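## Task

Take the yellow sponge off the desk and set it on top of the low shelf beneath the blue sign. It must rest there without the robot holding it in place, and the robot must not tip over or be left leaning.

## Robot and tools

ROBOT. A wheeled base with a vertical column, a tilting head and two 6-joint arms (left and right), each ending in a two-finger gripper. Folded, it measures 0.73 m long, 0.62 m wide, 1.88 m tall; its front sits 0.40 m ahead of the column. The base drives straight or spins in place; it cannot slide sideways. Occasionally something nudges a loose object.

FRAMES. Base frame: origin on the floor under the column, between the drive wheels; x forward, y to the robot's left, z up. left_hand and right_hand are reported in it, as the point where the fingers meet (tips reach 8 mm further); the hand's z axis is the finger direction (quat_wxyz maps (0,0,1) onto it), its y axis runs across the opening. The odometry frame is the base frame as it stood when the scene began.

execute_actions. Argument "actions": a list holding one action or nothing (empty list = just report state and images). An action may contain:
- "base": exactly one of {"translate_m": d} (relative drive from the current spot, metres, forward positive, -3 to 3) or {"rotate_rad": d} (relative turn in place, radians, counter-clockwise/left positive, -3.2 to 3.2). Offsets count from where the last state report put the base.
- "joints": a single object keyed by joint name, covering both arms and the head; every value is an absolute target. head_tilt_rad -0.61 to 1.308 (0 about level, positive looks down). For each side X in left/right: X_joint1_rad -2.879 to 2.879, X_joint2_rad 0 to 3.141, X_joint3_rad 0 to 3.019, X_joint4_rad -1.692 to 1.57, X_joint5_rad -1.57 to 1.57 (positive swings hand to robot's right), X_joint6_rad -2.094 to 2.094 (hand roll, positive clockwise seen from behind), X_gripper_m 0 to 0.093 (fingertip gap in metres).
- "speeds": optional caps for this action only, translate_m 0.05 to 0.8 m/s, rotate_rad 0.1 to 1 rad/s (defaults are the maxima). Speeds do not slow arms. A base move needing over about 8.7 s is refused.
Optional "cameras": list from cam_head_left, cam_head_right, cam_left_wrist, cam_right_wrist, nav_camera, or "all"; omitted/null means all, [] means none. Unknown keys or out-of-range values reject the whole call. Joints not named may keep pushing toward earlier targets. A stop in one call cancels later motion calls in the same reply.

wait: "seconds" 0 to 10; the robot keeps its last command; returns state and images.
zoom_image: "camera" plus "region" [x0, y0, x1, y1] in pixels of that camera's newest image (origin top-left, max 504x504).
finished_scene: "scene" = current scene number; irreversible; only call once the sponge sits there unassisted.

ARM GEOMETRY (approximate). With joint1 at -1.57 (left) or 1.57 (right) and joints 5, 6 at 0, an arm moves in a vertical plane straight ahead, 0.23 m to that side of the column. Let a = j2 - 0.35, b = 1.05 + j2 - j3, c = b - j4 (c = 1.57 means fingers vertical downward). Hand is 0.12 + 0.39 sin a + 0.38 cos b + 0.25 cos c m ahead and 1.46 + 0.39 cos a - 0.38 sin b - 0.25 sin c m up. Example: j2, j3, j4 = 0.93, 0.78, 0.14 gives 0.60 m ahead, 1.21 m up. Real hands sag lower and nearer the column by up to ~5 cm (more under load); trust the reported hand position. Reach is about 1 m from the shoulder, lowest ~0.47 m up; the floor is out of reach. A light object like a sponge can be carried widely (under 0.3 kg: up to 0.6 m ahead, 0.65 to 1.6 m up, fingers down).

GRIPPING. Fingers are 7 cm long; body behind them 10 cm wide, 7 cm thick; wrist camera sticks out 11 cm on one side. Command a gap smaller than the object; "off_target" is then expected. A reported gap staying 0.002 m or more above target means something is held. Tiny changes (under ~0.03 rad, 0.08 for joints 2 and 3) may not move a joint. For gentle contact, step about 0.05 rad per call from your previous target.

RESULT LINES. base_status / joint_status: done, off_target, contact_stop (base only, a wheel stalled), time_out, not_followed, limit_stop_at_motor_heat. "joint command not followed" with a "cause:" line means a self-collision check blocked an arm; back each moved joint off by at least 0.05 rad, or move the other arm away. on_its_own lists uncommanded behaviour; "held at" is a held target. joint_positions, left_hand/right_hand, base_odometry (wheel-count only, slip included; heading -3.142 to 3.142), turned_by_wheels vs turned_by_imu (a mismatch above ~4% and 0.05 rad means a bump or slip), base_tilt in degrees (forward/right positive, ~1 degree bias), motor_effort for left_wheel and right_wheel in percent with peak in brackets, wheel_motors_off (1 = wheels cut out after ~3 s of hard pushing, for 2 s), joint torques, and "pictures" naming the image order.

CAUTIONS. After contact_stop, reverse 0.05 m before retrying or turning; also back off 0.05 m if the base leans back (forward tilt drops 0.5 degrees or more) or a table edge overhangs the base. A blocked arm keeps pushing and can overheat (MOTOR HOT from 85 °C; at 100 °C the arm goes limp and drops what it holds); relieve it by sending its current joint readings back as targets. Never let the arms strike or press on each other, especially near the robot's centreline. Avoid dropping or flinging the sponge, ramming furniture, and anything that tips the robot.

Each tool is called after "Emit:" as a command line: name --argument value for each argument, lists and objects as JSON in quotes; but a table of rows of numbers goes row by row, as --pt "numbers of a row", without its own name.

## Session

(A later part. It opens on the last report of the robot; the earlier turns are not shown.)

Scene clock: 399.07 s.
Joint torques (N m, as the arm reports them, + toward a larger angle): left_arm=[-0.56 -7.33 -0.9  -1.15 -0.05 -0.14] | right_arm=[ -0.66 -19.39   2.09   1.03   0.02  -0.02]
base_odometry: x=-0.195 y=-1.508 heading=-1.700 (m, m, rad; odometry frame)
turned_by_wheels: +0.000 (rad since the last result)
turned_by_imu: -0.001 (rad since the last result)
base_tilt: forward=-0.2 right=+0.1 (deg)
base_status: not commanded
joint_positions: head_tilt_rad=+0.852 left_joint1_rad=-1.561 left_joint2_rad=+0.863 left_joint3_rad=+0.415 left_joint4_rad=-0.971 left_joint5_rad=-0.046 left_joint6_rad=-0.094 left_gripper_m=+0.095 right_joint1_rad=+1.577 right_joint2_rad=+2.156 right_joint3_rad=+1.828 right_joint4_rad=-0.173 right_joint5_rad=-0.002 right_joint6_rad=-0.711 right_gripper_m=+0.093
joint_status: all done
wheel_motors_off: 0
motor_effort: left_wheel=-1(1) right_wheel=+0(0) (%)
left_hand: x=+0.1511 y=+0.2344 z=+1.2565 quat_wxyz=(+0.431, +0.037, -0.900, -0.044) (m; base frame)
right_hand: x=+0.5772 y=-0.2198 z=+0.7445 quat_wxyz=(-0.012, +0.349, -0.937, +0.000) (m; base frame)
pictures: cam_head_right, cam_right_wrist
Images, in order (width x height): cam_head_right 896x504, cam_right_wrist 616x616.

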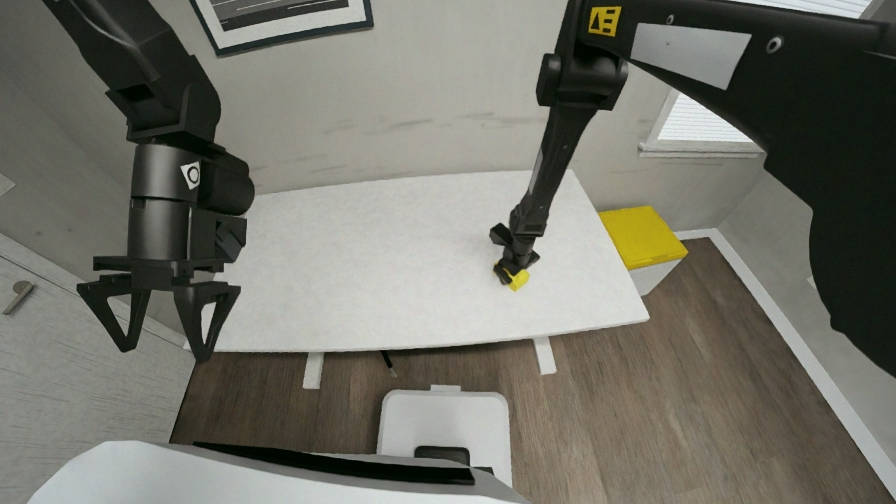

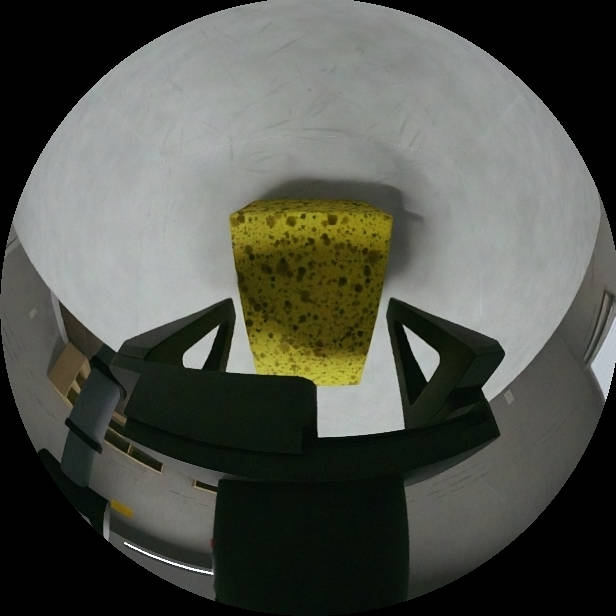

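Emit:
execute_actions --actions '[{"joints": {"right_gripper_m": 0.04}}]' --cameras '["cam_head_right", "cam_right_wrist"]'

Scene clock: 406.27 s.
Joint torques (N m, as the arm reports them, + toward a larger angle): left_arm=[-0.52 -7.32 -0.92 -1.16 -0.05 -0.15] | right_arm=[ -0.65 -19.15   2.16   1.02   0.02  -0.02]
base_odometry: x=-0.195 y=-1.508 heading=-1.700 (m, m, rad; odometry frame)
turned_by_wheels: +0.000 (rad since the last result)
turned_by_imu: -0.001 (rad since the last result)
base_tilt: forward=-0.2 right=+0.1 (deg)
base_status: not commanded
joint_positions: head_tilt_rad=+0.852 left_joint1_rad=-1.561 left_joint2_rad=+0.863 left_joint3_rad=+0.415 left_joint4_rad=-0.971 left_joint5_rad=-0.046 left_joint6_rad=-0.094 left_gripper_m=+0.095 right_joint1_rad=+1.577 right_joint2_rad=+2.156 right_joint3_rad=+1.828 right_joint4_rad=-0.173 right_joint5_rad=-0.002 right_joint6_rad=-0.711 right_gripper_m=+0.058
joint_status: right_gripper_m off_target (ended at +0.058, target +0.040)
wheel_motors_off: 0
motor_effort: left_wheel=-1(0) right_wheel=+0(1) (%)
left_hand: x=+0.1511 y=+0.2344 z=+1.2565 quat_wxyz=(+0.431, +0.037, -0.900, -0.044) (m; base frame)
right_hand: x=+0.5772 y=-0.2198 z=+0.7445 quat_wxyz=(-0.012, +0.349, -0.937, +0.000) (m; base frame)
pictures: cam_head_right, cam_right_wrist
Images, in order (width x height): cam_head_right 896x504, cam_right_wrist 616x616.

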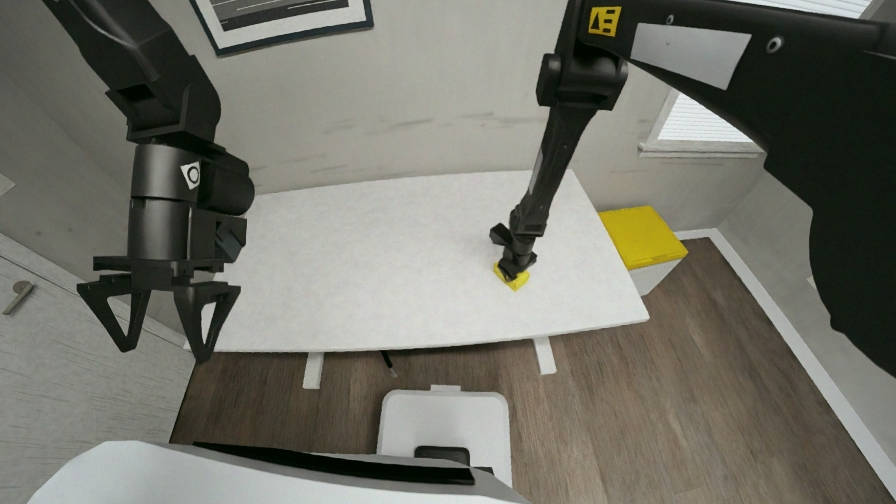

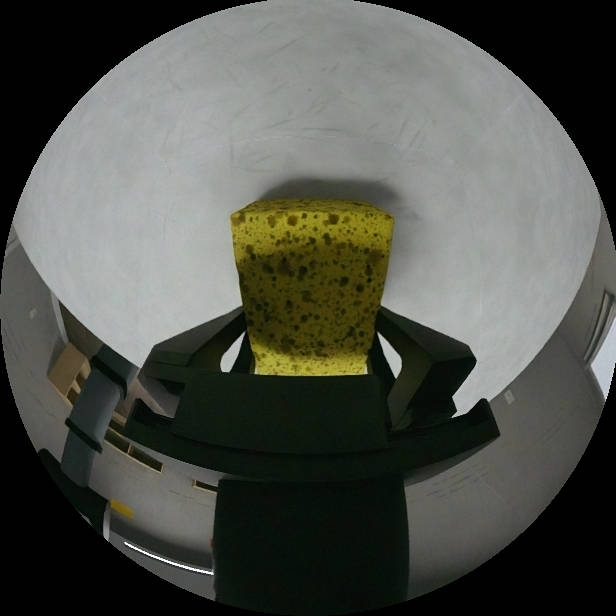

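Emit:
execute_actions --actions '[{"joints": {"right_joint2_rad": 2.0, "right_joint4_rad": -0.33}}]' --cameras '["cam_head_right", "cam_right_wrist", "cam_left_wrist"]'

Scene clock: 474.47 s.
Joint torques (N m, as the arm reports them, + toward a larger angle): left_arm=[-0.57 -7.28 -0.96 -1.13 -0.05 -0.15] | right_arm=[ -0.73 -21.11   2.94   0.02   0.02  -0.01]
base_odometry: x=-0.195 y=-1.508 heading=-1.700 (m, m, rad; odometry frame)
turned_by_wheels: +0.000 (rad since the last result)
turned_by_imu: -0.001 (rad since the last result)
base_tilt: forward=-0.2 right=+0.1 (deg)
base_status: not commanded
joint_positions: head_tilt_rad=+0.852 left_joint1_rad=-1.561 left_joint2_rad=+0.863 left_joint3_rad=+0.415 left_joint4_rad=-0.971 left_joint5_rad=-0.046 left_joint6_rad=-0.094 left_gripper_m=+0.095 right_joint1_rad=+1.577 right_joint2_rad=+1.986 right_joint3_rad=+1.837 right_joint4_rad=-0.318 right_joint5_rad=-0.002 right_joint6_rad=-0.711 right_gripper_m=+0.058
joint_status: all done
wheel_motors_off: 0
motor_effort: left_wheel=-1(1) right_wheel=+1(1) (%)
left_hand: x=+0.1511 y=+0.2344 z=+1.2565 quat_wxyz=(+0.431, +0.037, -0.900, -0.044) (m; base frame)
right_hand: x=+0.6614 y=-0.2200 z=+0.8288 quat_wxyz=(-0.028, +0.349, -0.937, +0.006) (m; base frame)
pictures: cam_head_right, cam_left_wrist, cam_right_wrist
Images, in order (width x height): cam_head_right 896x504, cam_left_wrist 616x616, cam_right_wrist 616x616.

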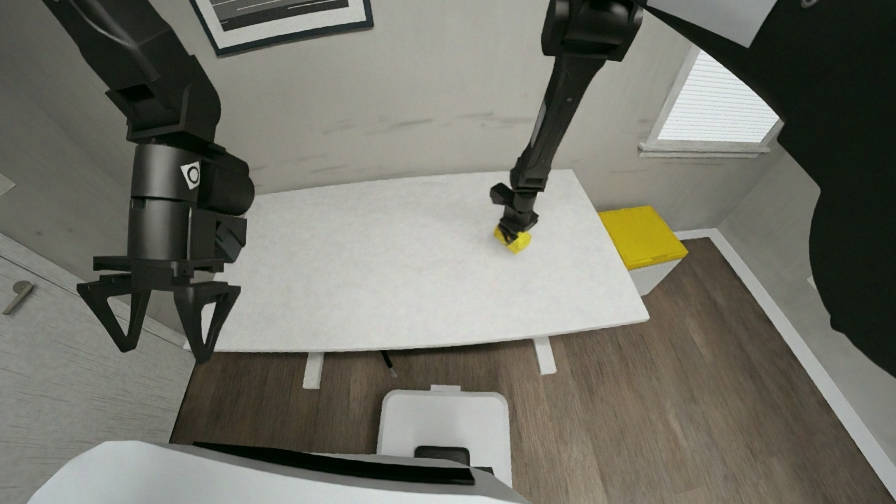

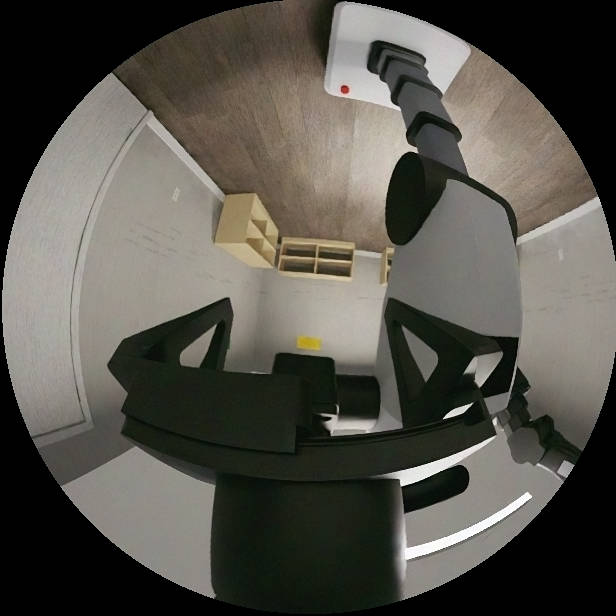

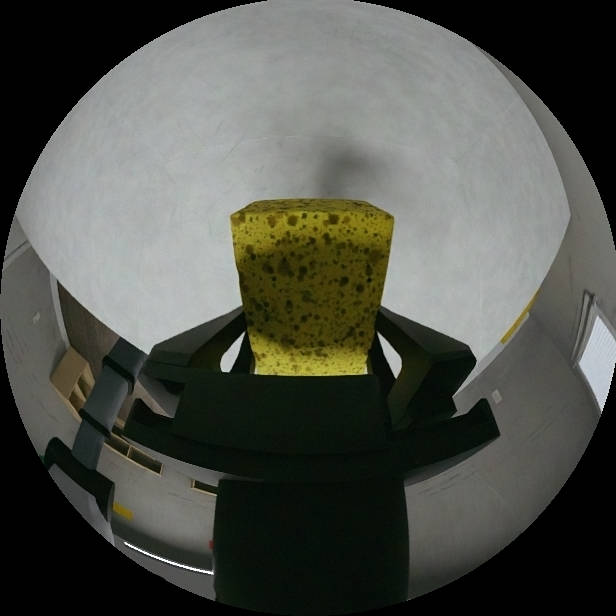

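Emit:
execute_actions --actions '[{"base": {"translate_m": -1.85}, "joints": {"head_tilt_rad": 0.5, "right_joint6_rad": -1.57}}]' --cameras '["cam_left_wrist", "cam_right_wrist"]'

Emit:
execute_actions --actions '[{"base": {"rotate_rad": -1.39}}]' --cameras '["cam_head_left", "cam_head_right", "nav_camera", "cam_right_wrist"]'

Scene clock: 495.73 s.
Joint torques (N m, as the arm reports them, + toward a larger angle): left_arm=[-0.45 -7.31 -0.68 -1.17 -0.06 -0.14] | right_arm=[ -0.59 -21.2    3.2   -0.09  -0.01  -0.01]
base_odometry: x=+0.043 y=+0.327 heading=-1.700 (m, m, rad; odometry frame)
turned_by_wheels: +0.000 (rad since the last result)
turned_by_imu: -0.003 (rad since the last result)
base_tilt: forward=-0.2 right=+0.1 (deg)
base_status: done
joint_positions: head_tilt_rad=+0.518 left_joint1_rad=-1.561 left_joint2_rad=+0.863 left_joint3_rad=+0.411 left_joint4_rad=-0.971 left_joint5_rad=-0.046 left_joint6_rad=-0.094 left_gripper_m=+0.095 right_joint1_rad=+1.577 right_joint2_rad=+1.990 right_joint3_rad=+1.832 right_joint4_rad=-0.318 right_joint5_rad=-0.002 right_joint6_rad=-1.561 right_gripper_m=+0.058
joint_status: all done
wheel_motors_off: 0
motor_effort: left_wheel=-1(44) right_wheel=+0(53) (%)
left_hand: x=+0.1491 y=+0.2344 z=+1.2571 quat_wxyz=(+0.433, +0.036, -0.900, -0.044) (m; base frame)
right_hand: x=+0.6560 y=-0.2201 z=+0.8260 quat_wxyz=(-0.019, +0.704, -0.709, +0.014) (m; base frame)
pictures: cam_left_wrist, cam_right_wrist
Images, in order (width x height): cam_left_wrist 616x616, cam_right_wrist 616x616.

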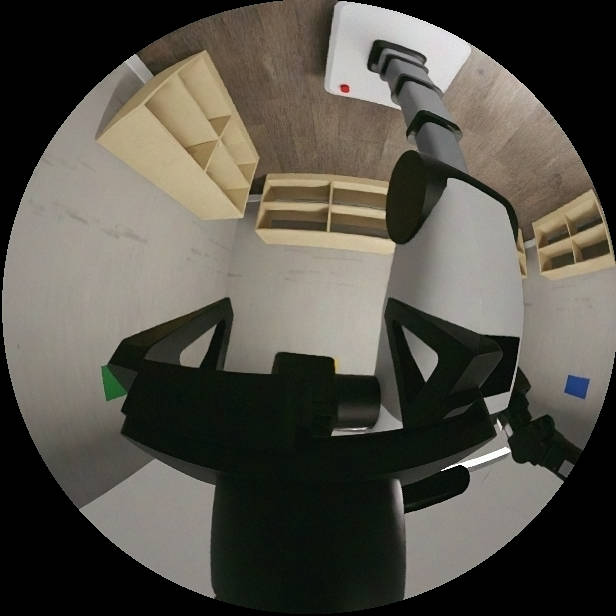

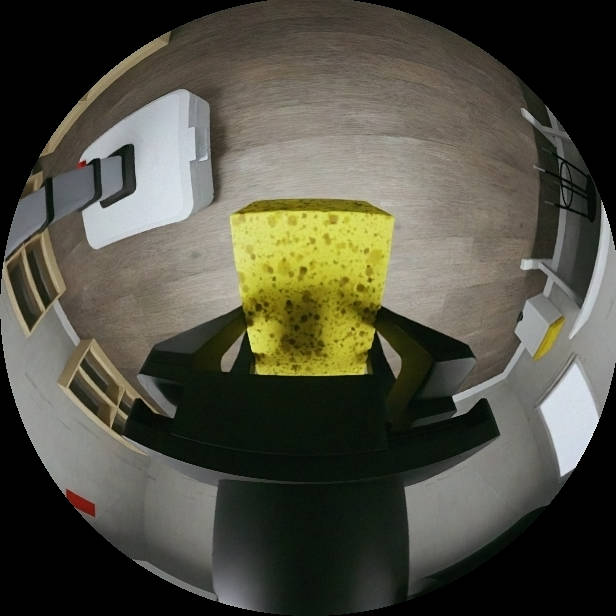

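Scene clock: 498.50 s.
Joint torques (N m, as the arm reports them, + toward a larger angle): left_arm=[-0.57 -7.2  -0.66 -1.15 -0.05 -0.15] | right_arm=[ -0.03 -21.3    3.15  -0.06  -0.04  -0.01]
base_odometry: x=+0.043 y=+0.327 heading=-3.090 (m, m, rad; odometry frame)
turned_by_wheels: -1.389 (rad since the last result)
turned_by_imu: -1.386 (rad since the last result)
base_tilt: forward=-0.2 right=+0.1 (deg)
base_status: done
joint_positions: head_tilt_rad=+0.518 left_joint1_rad=-1.561 left_joint2_rad=+0.863 left_joint3_rad=+0.411 left_joint4_rad=-0.971 left_joint5_rad=-0.046 left_joint6_rad=-0.094 left_gripper_m=+0.095 right_joint1_rad=+1.564 right_joint2_rad=+1.990 right_joint3_rad=+1.832 right_joint4_rad=-0.318 right_joint5_rad=+0.000 right_joint6_rad=-1.561 right_gripper_m=+0.058
joint_status: not commanded
wheel_motors_off: 0
motor_effort: left_wheel=+3(46) right_wheel=-3(42) (%)
left_hand: x=+0.1491 y=+0.2344 z=+1.2571 quat_wxyz=(+0.433, +0.036, -0.900, -0.044) (m; base frame)
right_hand: x=+0.6560 y=-0.2311 z=+0.8260 quat_wxyz=(-0.015, +0.702, -0.712, +0.019) (m; base frame)
pictures: cam_head_left, cam_head_right, cam_right_wrist, nav_camera
Images, in order (width x height): cam_head_left 896x504, cam_head_right 896x504, cam_right_wrist 616x616, nav_camera 896x504.

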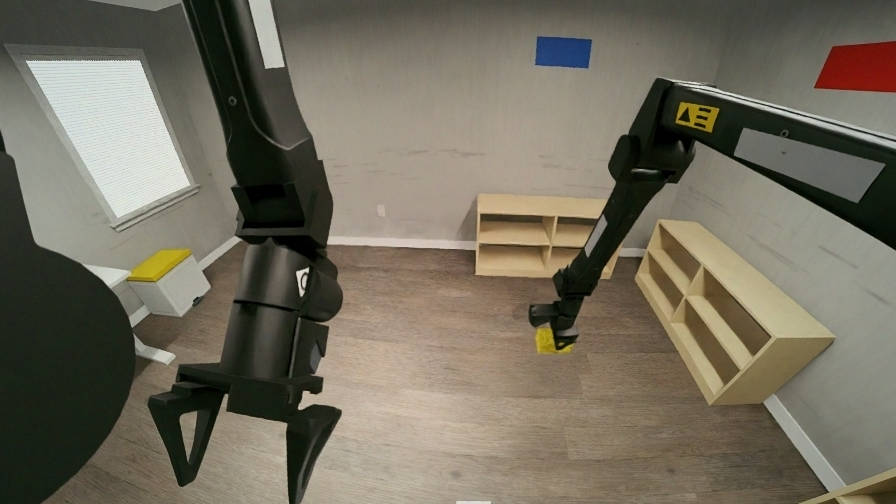

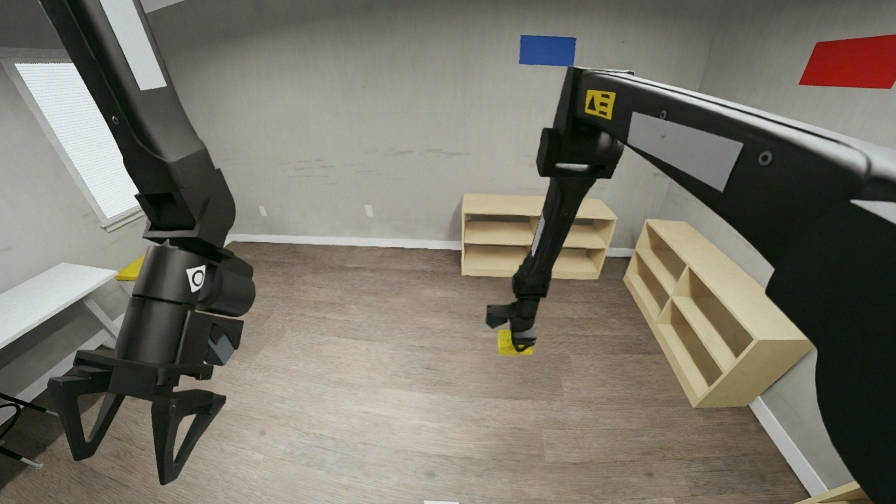

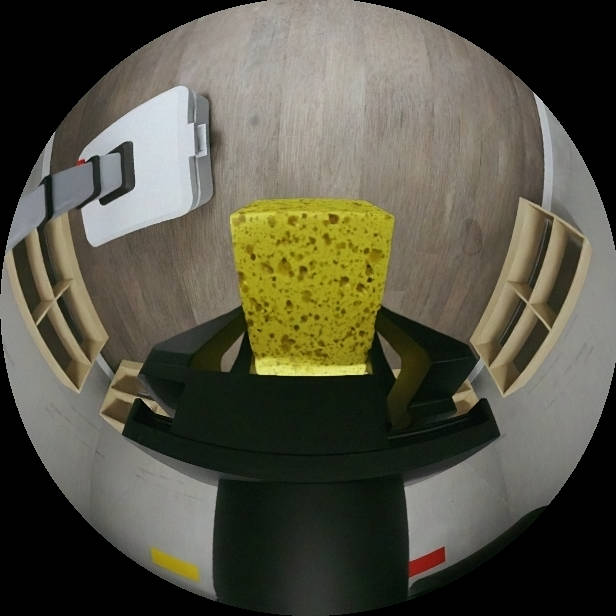

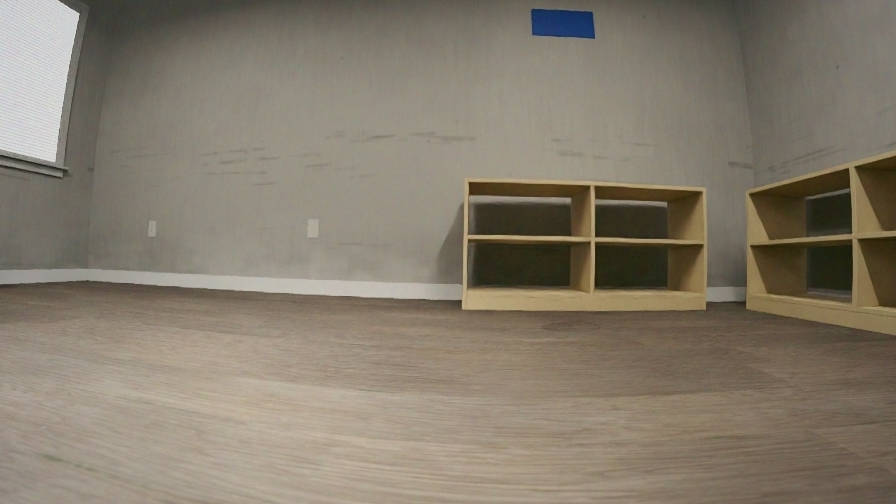

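Emit:
execute_actions --actions '[{"base": {"rotate_rad": -0.13}}]' --cameras '[]'

Emit:
execute_actions --actions '[{"base": {"translate_m": 1.35}, "joints": {"head_tilt_rad": 0.85, "right_joint2_rad": 2.16, "right_joint3_rad": 1.835, "right_joint4_rad": -0.185}}]' --cameras '["cam_head_left", "cam_head_right", "nav_camera", "cam_right_wrist"]'

Scene clock: 527.50 s.
Joint torques (N m, as the arm reports them, + toward a larger angle): left_arm=[-0.5  -7.33 -0.65 -1.16 -0.05 -0.15] | right_arm=[  0.04 -21.22   3.12  -0.06  -0.04  -0.01]
base_odometry: x=+0.043 y=+0.327 heading=+3.064 (m, m, rad; odometry frame)
turned_by_wheels: -0.129 (rad since the last result)
turned_by_imu: -0.130 (rad since the last result)
base_tilt: forward=-0.2 right=+0.1 (deg)
base_status: done
joint_positions: head_tilt_rad=+0.518 left_joint1_rad=-1.561 left_joint2_rad=+0.863 left_joint3_rad=+0.411 left_joint4_rad=-0.971 left_joint5_rad=-0.046 left_joint6_rad=-0.094 left_gripper_m=+0.095 right_joint1_rad=+1.567 right_joint2_rad=+1.990 right_joint3_rad=+1.832 right_joint4_rad=-0.318 right_joint5_rad=+0.000 right_joint6_rad=-1.561 right_gripper_m=+0.058
joint_status: not commanded
wheel_motors_off: 0
motor_effort: left_wheel=+3(27) right_wheel=-3(27) (%)
left_hand: x=+0.1491 y=+0.2344 z=+1.2571 quat_wxyz=(+0.433, +0.036, -0.900, -0.044) (m; base frame)
right_hand: x=+0.6560 y=-0.2286 z=+0.8260 quat_wxyz=(-0.016, +0.703, -0.711, +0.018) (m; base frame)
pictures: none
No camera images: the call's "cameras" was empty. Leave "cameras" out to get every camera's image.

Scene clock: 531.10 s.
Joint torques (N m, as the arm reports them, + toward a larger angle): left_arm=[-0.55 -7.24 -0.72 -1.13 -0.05 -0.15] | right_arm=[  0.01 -20.21   1.79   0.95  -0.04  -0.01]
base_odometry: x=-1.303 y=+0.431 heading=+3.064 (m, m, rad; odometry frame)
turned_by_wheels: +0.000 (rad since the last result)
turned_by_imu: -0.001 (rad since the last result)
base_tilt: forward=-0.2 right=+0.1 (deg)
base_status: done
joint_positions: head_tilt_rad=+0.852 left_joint1_rad=-1.561 left_joint2_rad=+0.863 left_joint3_rad=+0.412 left_joint4_rad=-0.971 left_joint5_rad=-0.046 left_joint6_rad=-0.094 left_gripper_m=+0.095 right_joint1_rad=+1.567 right_joint2_rad=+2.164 right_joint3_rad=+1.831 right_joint4_rad=-0.199 right_joint5_rad=+0.000 right_joint6_rad=-1.562 right_gripper_m=+0.058
joint_status: all done
wheel_motors_off: 0
motor_effort: left_wheel=-1(54) right_wheel=+1(43) (%)
left_hand: x=+0.1497 y=+0.2344 z=+1.2569 quat_wxyz=(+0.432, +0.036, -0.900, -0.044) (m; base frame)
right_hand: x=+0.5668 y=-0.2287 z=+0.7411 quat_wxyz=(+0.004, +0.703, -0.711, -0.002) (m; base frame)
pictures: cam_head_left, cam_head_right, cam_right_wrist, nav_camera
Images, in order (width x height): cam_head_left 896x504, cam_head_right 896x504, cam_right_wrist 616x616, nav_camera 896x504.

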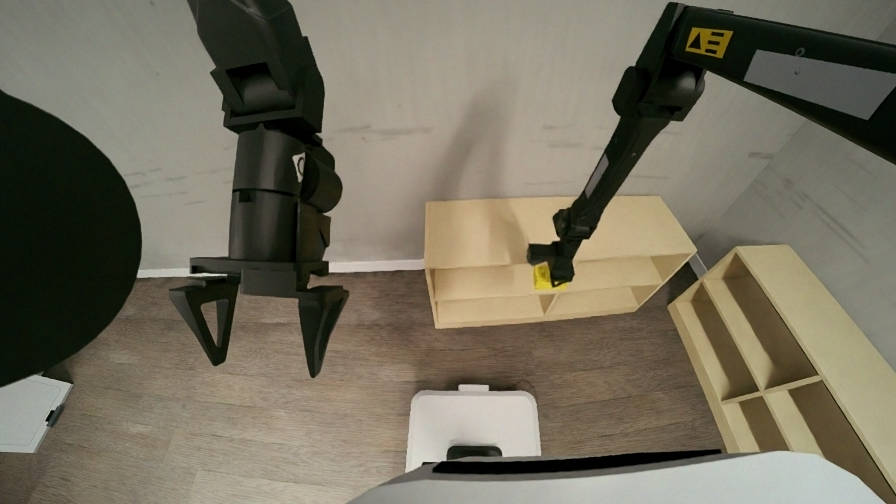

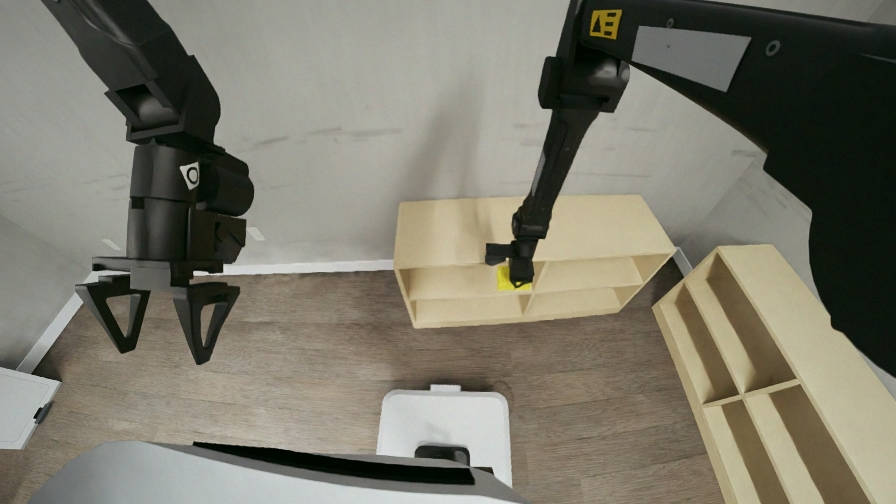

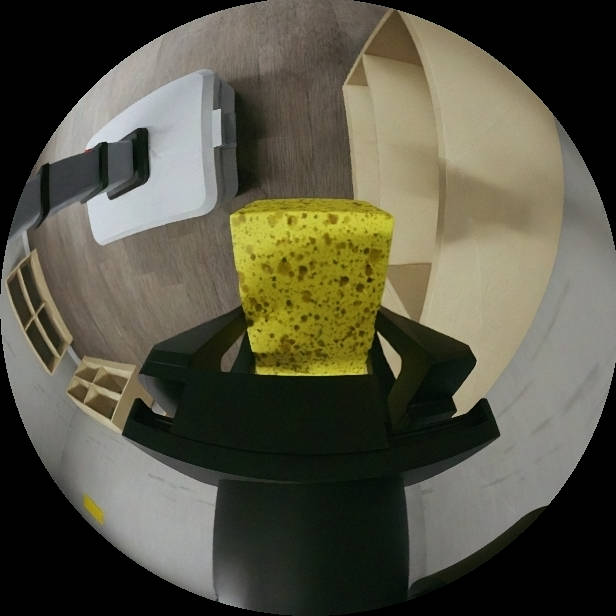

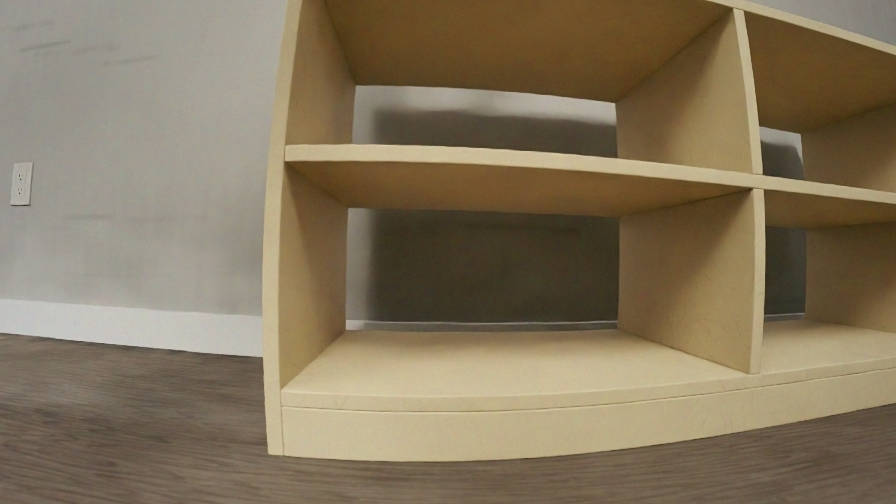

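Emit:
execute_actions --actions '[{"base": {"translate_m": 0.32}, "joints": {"head_tilt_rad": 1.0, "right_joint2_rad": 2.325, "right_joint3_rad": 2.075, "right_joint4_rad": -0.27}}]' --cameras '["cam_head_left", "cam_head_right", "nav_camera", "cam_right_wrist"]'

Scene clock: 566.23 s.
Joint torques (N m, as the arm reports them, + toward a larger angle): left_arm=[-0.61 -7.6  -0.86 -1.17 -0.05 -0.15] | right_arm=[  0.03 -19.53   2.52  -0.05  -0.05  -0.01]
base_odometry: x=-1.622 y=+0.456 heading=+3.064 (m, m, rad; odometry frame)
turned_by_wheels: +0.000 (rad since the last result)
turned_by_imu: -0.002 (rad since the last result)
base_tilt: forward=-0.2 right=+0.1 (deg)
base_status: done
joint_positions: head_tilt_rad=+1.001 left_joint1_rad=-1.561 left_joint2_rad=+0.863 left_joint3_rad=+0.414 left_joint4_rad=-0.971 left_joint5_rad=-0.046 left_joint6_rad=-0.094 left_gripper_m=+0.095 right_joint1_rad=+1.567 right_joint2_rad=+2.320 right_joint3_rad=+2.071 right_joint4_rad=-0.259 right_joint5_rad=+0.000 right_joint6_rad=-1.562 right_gripper_m=+0.058
joint_status: all done
wheel_motors_off: 0
motor_effort: left_wheel=+1(32) right_wheel=+0(32) (%)
left_hand: x=+0.1509 y=+0.2344 z=+1.2566 quat_wxyz=(+0.431, +0.036, -0.900, -0.044) (m; base frame)
right_hand: x=+0.5855 y=-0.2289 z=+0.6920 quat_wxyz=(-0.005, +0.703, -0.711, +0.007) (m; base frame)
pictures: cam_head_left, cam_head_right, cam_right_wrist, nav_camera
Images, in order (width x height): cam_head_left 896x504, cam_head_right 896x504, cam_right_wrist 616x616, nav_camera 896x504.

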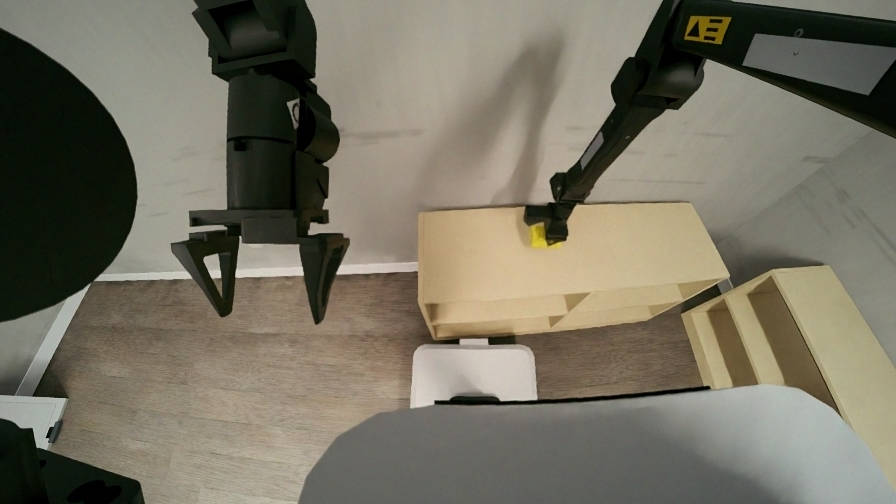

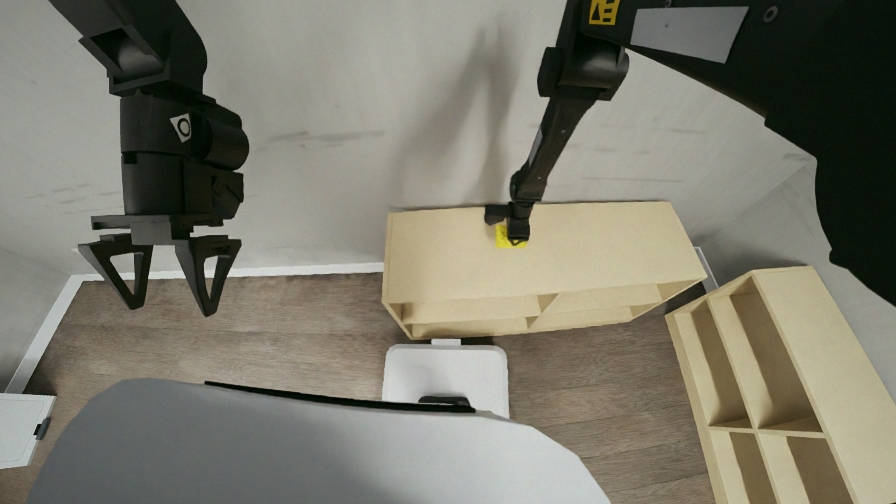

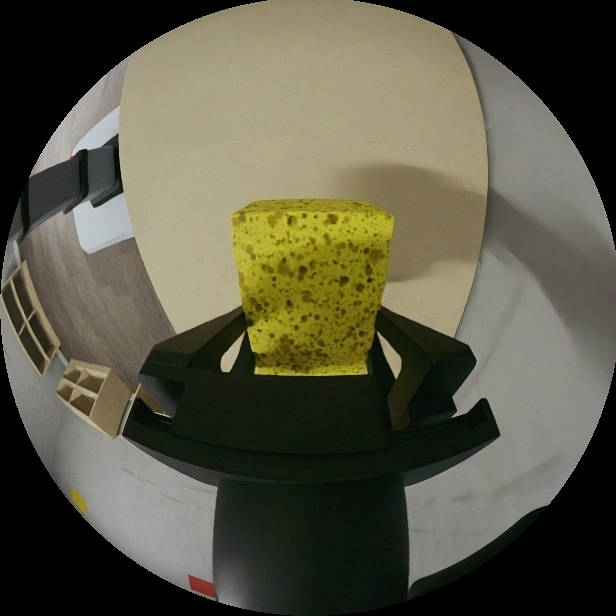

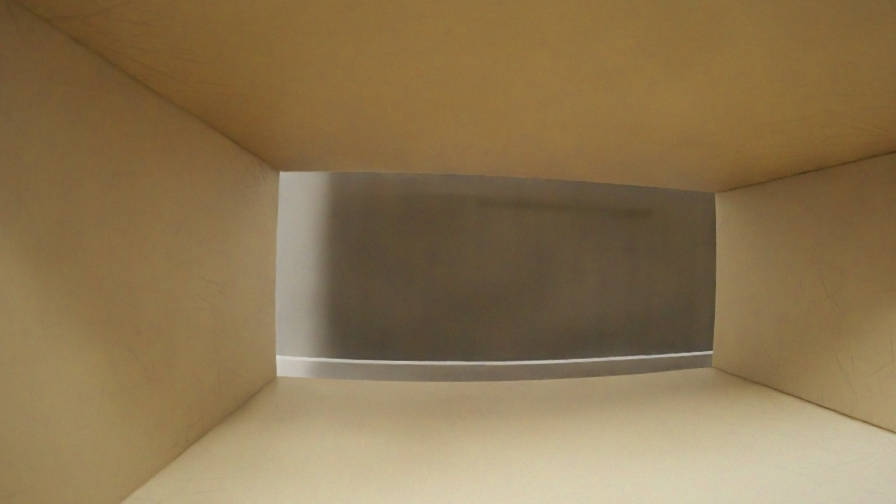

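Emit:
execute_actions --actions '[{"joints": {"right_joint2_rad": 2.44, "right_joint3_rad": 2.2}}]' --cameras '["cam_head_left", "cam_head_right", "cam_right_wrist"]'

Scene clock: 592.00 s.
Joint torques (N m, as the arm reports them, + toward a larger angle): left_arm=[-0.54 -7.25 -0.89 -1.15 -0.05 -0.15] | right_arm=[  0.   -19.01   2.9   -0.03  -0.04  -0.01]
base_odometry: x=-1.622 y=+0.456 heading=+3.064 (m, m, rad; odometry frame)
turned_by_wheels: +0.000 (rad since the last result)
turned_by_imu: -0.001 (rad since the last result)
base_tilt: forward=-0.2 right=+0.1 (deg)
base_status: not commanded
joint_positions: head_tilt_rad=+1.001 left_joint1_rad=-1.561 left_joint2_rad=+0.863 left_joint3_rad=+0.414 left_joint4_rad=-0.971 left_joint5_rad=-0.046 left_joint6_rad=-0.094 left_gripper_m=+0.095 right_joint1_rad=+1.567 right_joint2_rad=+2.443 right_joint3_rad=+2.191 right_joint4_rad=-0.259 right_joint5_rad=+0.000 right_joint6_rad=-1.562 right_gripper_m=+0.058
joint_status: all done
wheel_motors_off: 0
motor_effort: left_wheel=+0(0) right_wheel=+0(0) (%)
left_hand: x=+0.1509 y=+0.2344 z=+1.2566 quat_wxyz=(+0.431, +0.036, -0.900, -0.044) (m; base frame)
right_hand: x=+0.5619 y=-0.2290 z=+0.6491 quat_wxyz=(-0.003, +0.703, -0.711, +0.005) (m; base frame)
pictures: cam_head_left, cam_head_right, cam_right_wrist
Images, in order (width x height): cam_head_left 896x504, cam_head_right 896x504, cam_right_wrist 616x616.

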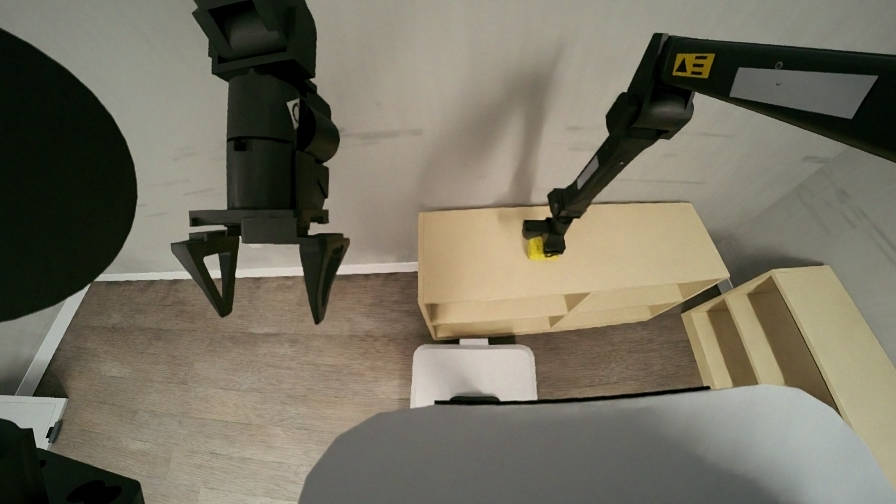

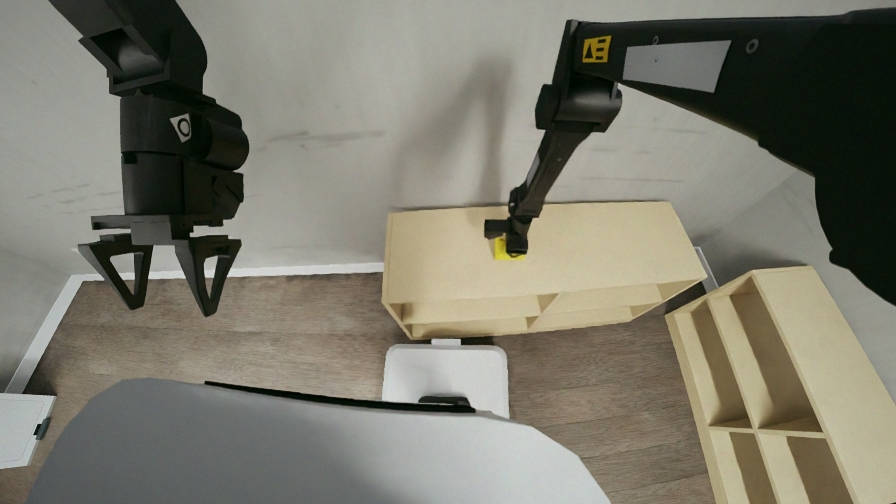

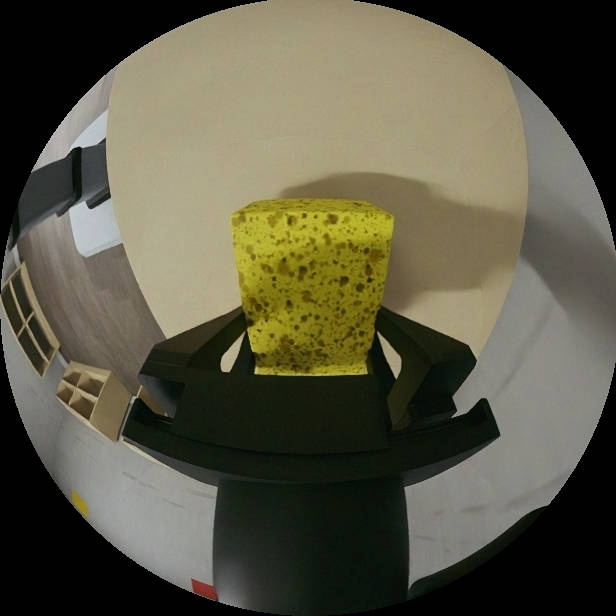

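Emit:
execute_actions --actions '[{"joints": {"right_joint2_rad": 2.495, "right_joint3_rad": 2.247}}]' --cameras '["cam_head_right", "cam_right_wrist"]'

Scene clock: 610.00 s.
Joint torques (N m, as the arm reports them, + toward a larger angle): left_arm=[-0.63 -7.36 -0.9  -1.13 -0.05 -0.15] | right_arm=[  0.   -17.7    2.98   0.    -0.04  -0.01]
base_odometry: x=-1.622 y=+0.456 heading=+3.064 (m, m, rad; odometry frame)
turned_by_wheels: +0.000 (rad since the last result)
turned_by_imu: -0.001 (rad since the last result)
base_tilt: forward=-0.2 right=+0.2 (deg)
base_status: not commanded
joint_positions: head_tilt_rad=+1.001 left_joint1_rad=-1.561 left_joint2_rad=+0.863 left_joint3_rad=+0.414 left_joint4_rad=-0.971 left_joint5_rad=-0.046 left_joint6_rad=-0.094 left_gripper_m=+0.095 right_joint1_rad=+1.567 right_joint2_rad=+2.483 right_joint3_rad=+2.236 right_joint4_rad=-0.259 right_joint5_rad=+0.000 right_joint6_rad=-1.562 right_gripper_m=+0.058
joint_status: all done
wheel_motors_off: 0
motor_effort: left_wheel=-1(1) right_wheel=-1(1) (%)
left_hand: x=+0.1509 y=+0.2344 z=+1.2566 quat_wxyz=(+0.431, +0.036, -0.900, -0.044) (m; base frame)
right_hand: x=+0.5574 y=-0.2290 z=+0.6367 quat_wxyz=(-0.005, +0.703, -0.711, +0.007) (m; base frame)
pictures: cam_head_right, cam_right_wrist
Images, in order (width x height): cam_head_right 896x504, cam_right_wrist 616x616.

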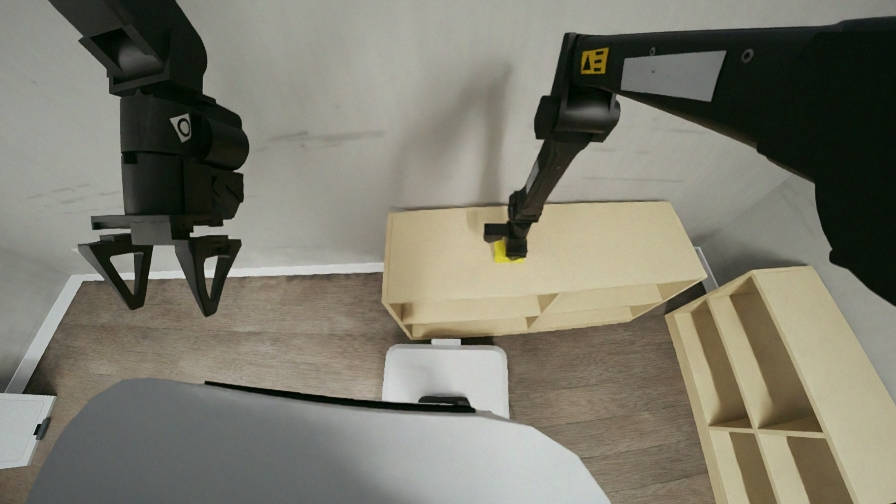

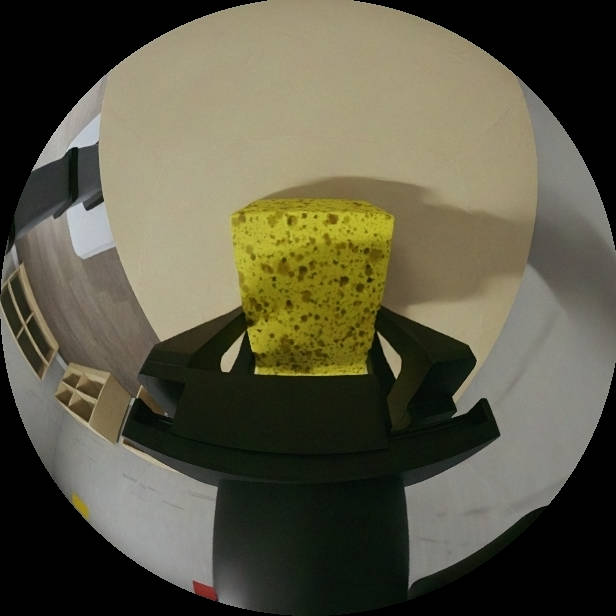

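Emit:
zoom_image --camera "cam_right_wrist" --region '[220, 160, 340, 240]'

Emit:
zoom_image --camera "cam_head_right" --region '[465, 200, 555, 290]'

Region (220, 160, 340, 240) of cam_right_wrist's 616x616 image, scaled by 4.200, with more detail than that image has.

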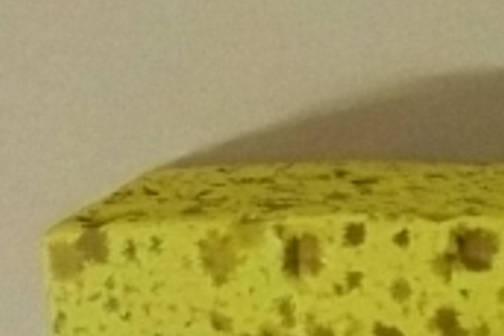

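Region (465, 200, 555, 290) of cam_head_right's 896x504 image, scaled by 5.600, with more detail than that image has.

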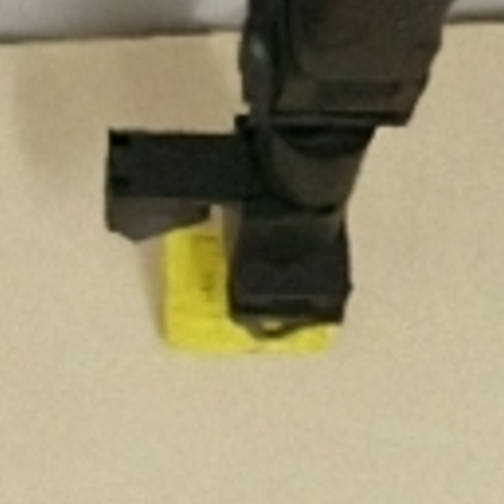

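Emit:
execute_actions --actions '[{"joints": {"right_gripper_m": 0.093}}]' --cameras '["cam_right_wrist"]'

Scene clock: 620.43 s.
Joint torques (N m, as the arm reports them, + toward a larger angle): left_arm=[-0.57 -7.33 -0.89 -1.16 -0.06 -0.14] | right_arm=[ -0.14 -17.63   2.97  -0.04  -0.05   0.  ]
base_odometry: x=-1.622 y=+0.456 heading=+3.064 (m, m, rad; odometry frame)
turned_by_wheels: +0.000 (rad since the last result)
turned_by_imu: -0.001 (rad since the last result)
base_tilt: forward=-0.2 right=+0.1 (deg)
base_status: not commanded
joint_positions: head_tilt_rad=+1.001 left_joint1_rad=-1.561 left_joint2_rad=+0.863 left_joint3_rad=+0.414 left_joint4_rad=-0.971 left_joint5_rad=-0.046 left_joint6_rad=-0.094 left_gripper_m=+0.095 right_joint1_rad=+1.567 right_joint2_rad=+2.483 right_joint3_rad=+2.236 right_joint4_rad=-0.259 right_joint5_rad=+0.000 right_joint6_rad=-1.562 right_gripper_m=+0.093
joint_status: all done
wheel_motors_off: 0
motor_effort: left_wheel=+0(0) right_wheel=+0(0) (%)
left_hand: x=+0.1509 y=+0.2344 z=+1.2566 quat_wxyz=(+0.431, +0.036, -0.900, -0.044) (m; base frame)
right_hand: x=+0.5574 y=-0.2290 z=+0.6367 quat_wxyz=(-0.005, +0.703, -0.711, +0.007) (m; base frame)
pictures: cam_right_wrist
Images, in order (width x height): cam_right_wrist 616x616.

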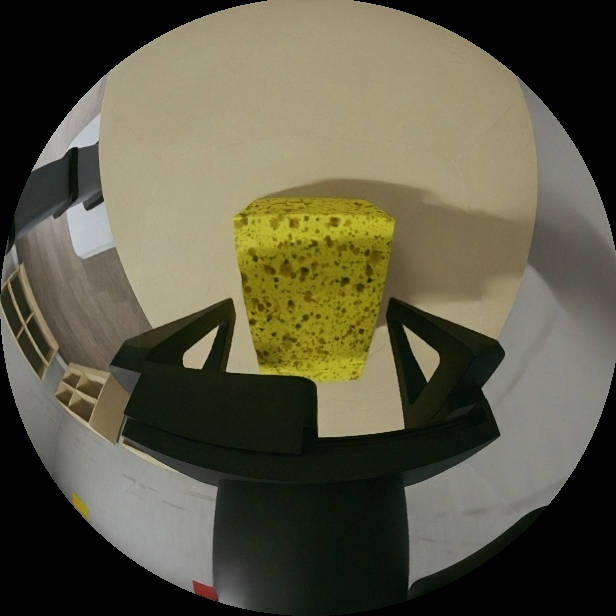

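Emit:
execute_actions --actions '[{"joints": {"right_joint1_rad": 1.43}}]' --cameras '["cam_head_right", "cam_right_wrist"]'

Scene clock: 640.40 s.
Joint torques (N m, as the arm reports them, + toward a larger angle): left_arm=[-0.51 -7.28 -0.9  -1.14 -0.05 -0.15] | right_arm=[ -3.3  -17.59   3.    -0.02  -0.03   0.  ]
base_odometry: x=-1.622 y=+0.456 heading=+3.064 (m, m, rad; odometry frame)
turned_by_wheels: +0.000 (rad since the last result)
turned_by_imu: -0.001 (rad since the last result)
base_tilt: forward=-0.2 right=+0.1 (deg)
base_status: not commanded
joint_positions: head_tilt_rad=+1.001 left_joint1_rad=-1.561 left_joint2_rad=+0.863 left_joint3_rad=+0.414 left_joint4_rad=-0.971 left_joint5_rad=-0.046 left_joint6_rad=-0.094 left_gripper_m=+0.095 right_joint1_rad=+1.426 right_joint2_rad=+2.483 right_joint3_rad=+2.236 right_joint4_rad=-0.259 right_joint5_rad=+0.001 right_joint6_rad=-1.562 right_gripper_m=+0.093
joint_status: all done
wheel_motors_off: 0
motor_effort: left_wheel=+0(1) right_wheel=+0(1) (%)
left_hand: x=+0.1509 y=+0.2344 z=+1.2566 quat_wxyz=(+0.431, +0.036, -0.900, -0.044) (m; base frame)
right_hand: x=+0.5524 y=-0.3627 z=+0.6454 quat_wxyz=(+0.039, +0.677, -0.733, +0.052) (m; base frame)
pictures: cam_head_right, cam_right_wrist
Images, in order (width x height): cam_head_right 896x504, cam_right_wrist 616x616.

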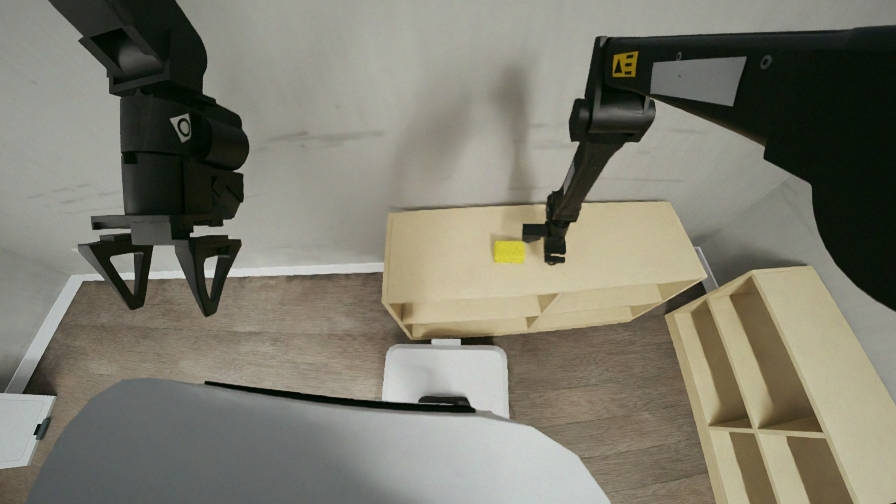

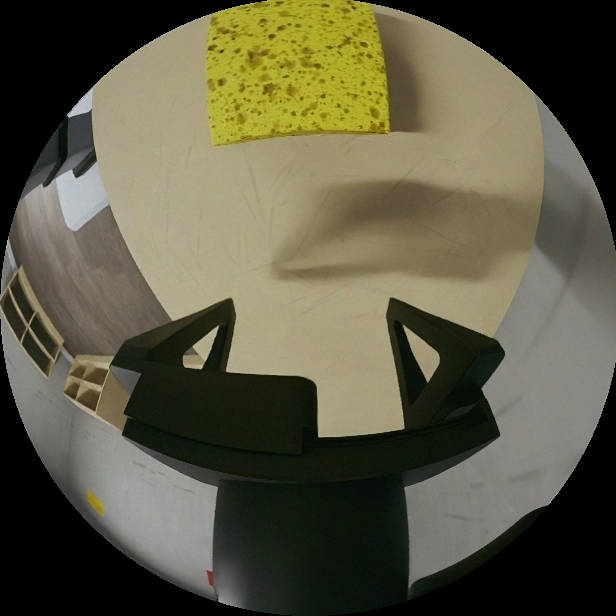

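The sponge is resting on top of the shelf under the blue sign, and the gripper is clear of it. I'm ending scene 1.

Emit:
finished_scene --scene 1

The scene is finished: the task was done.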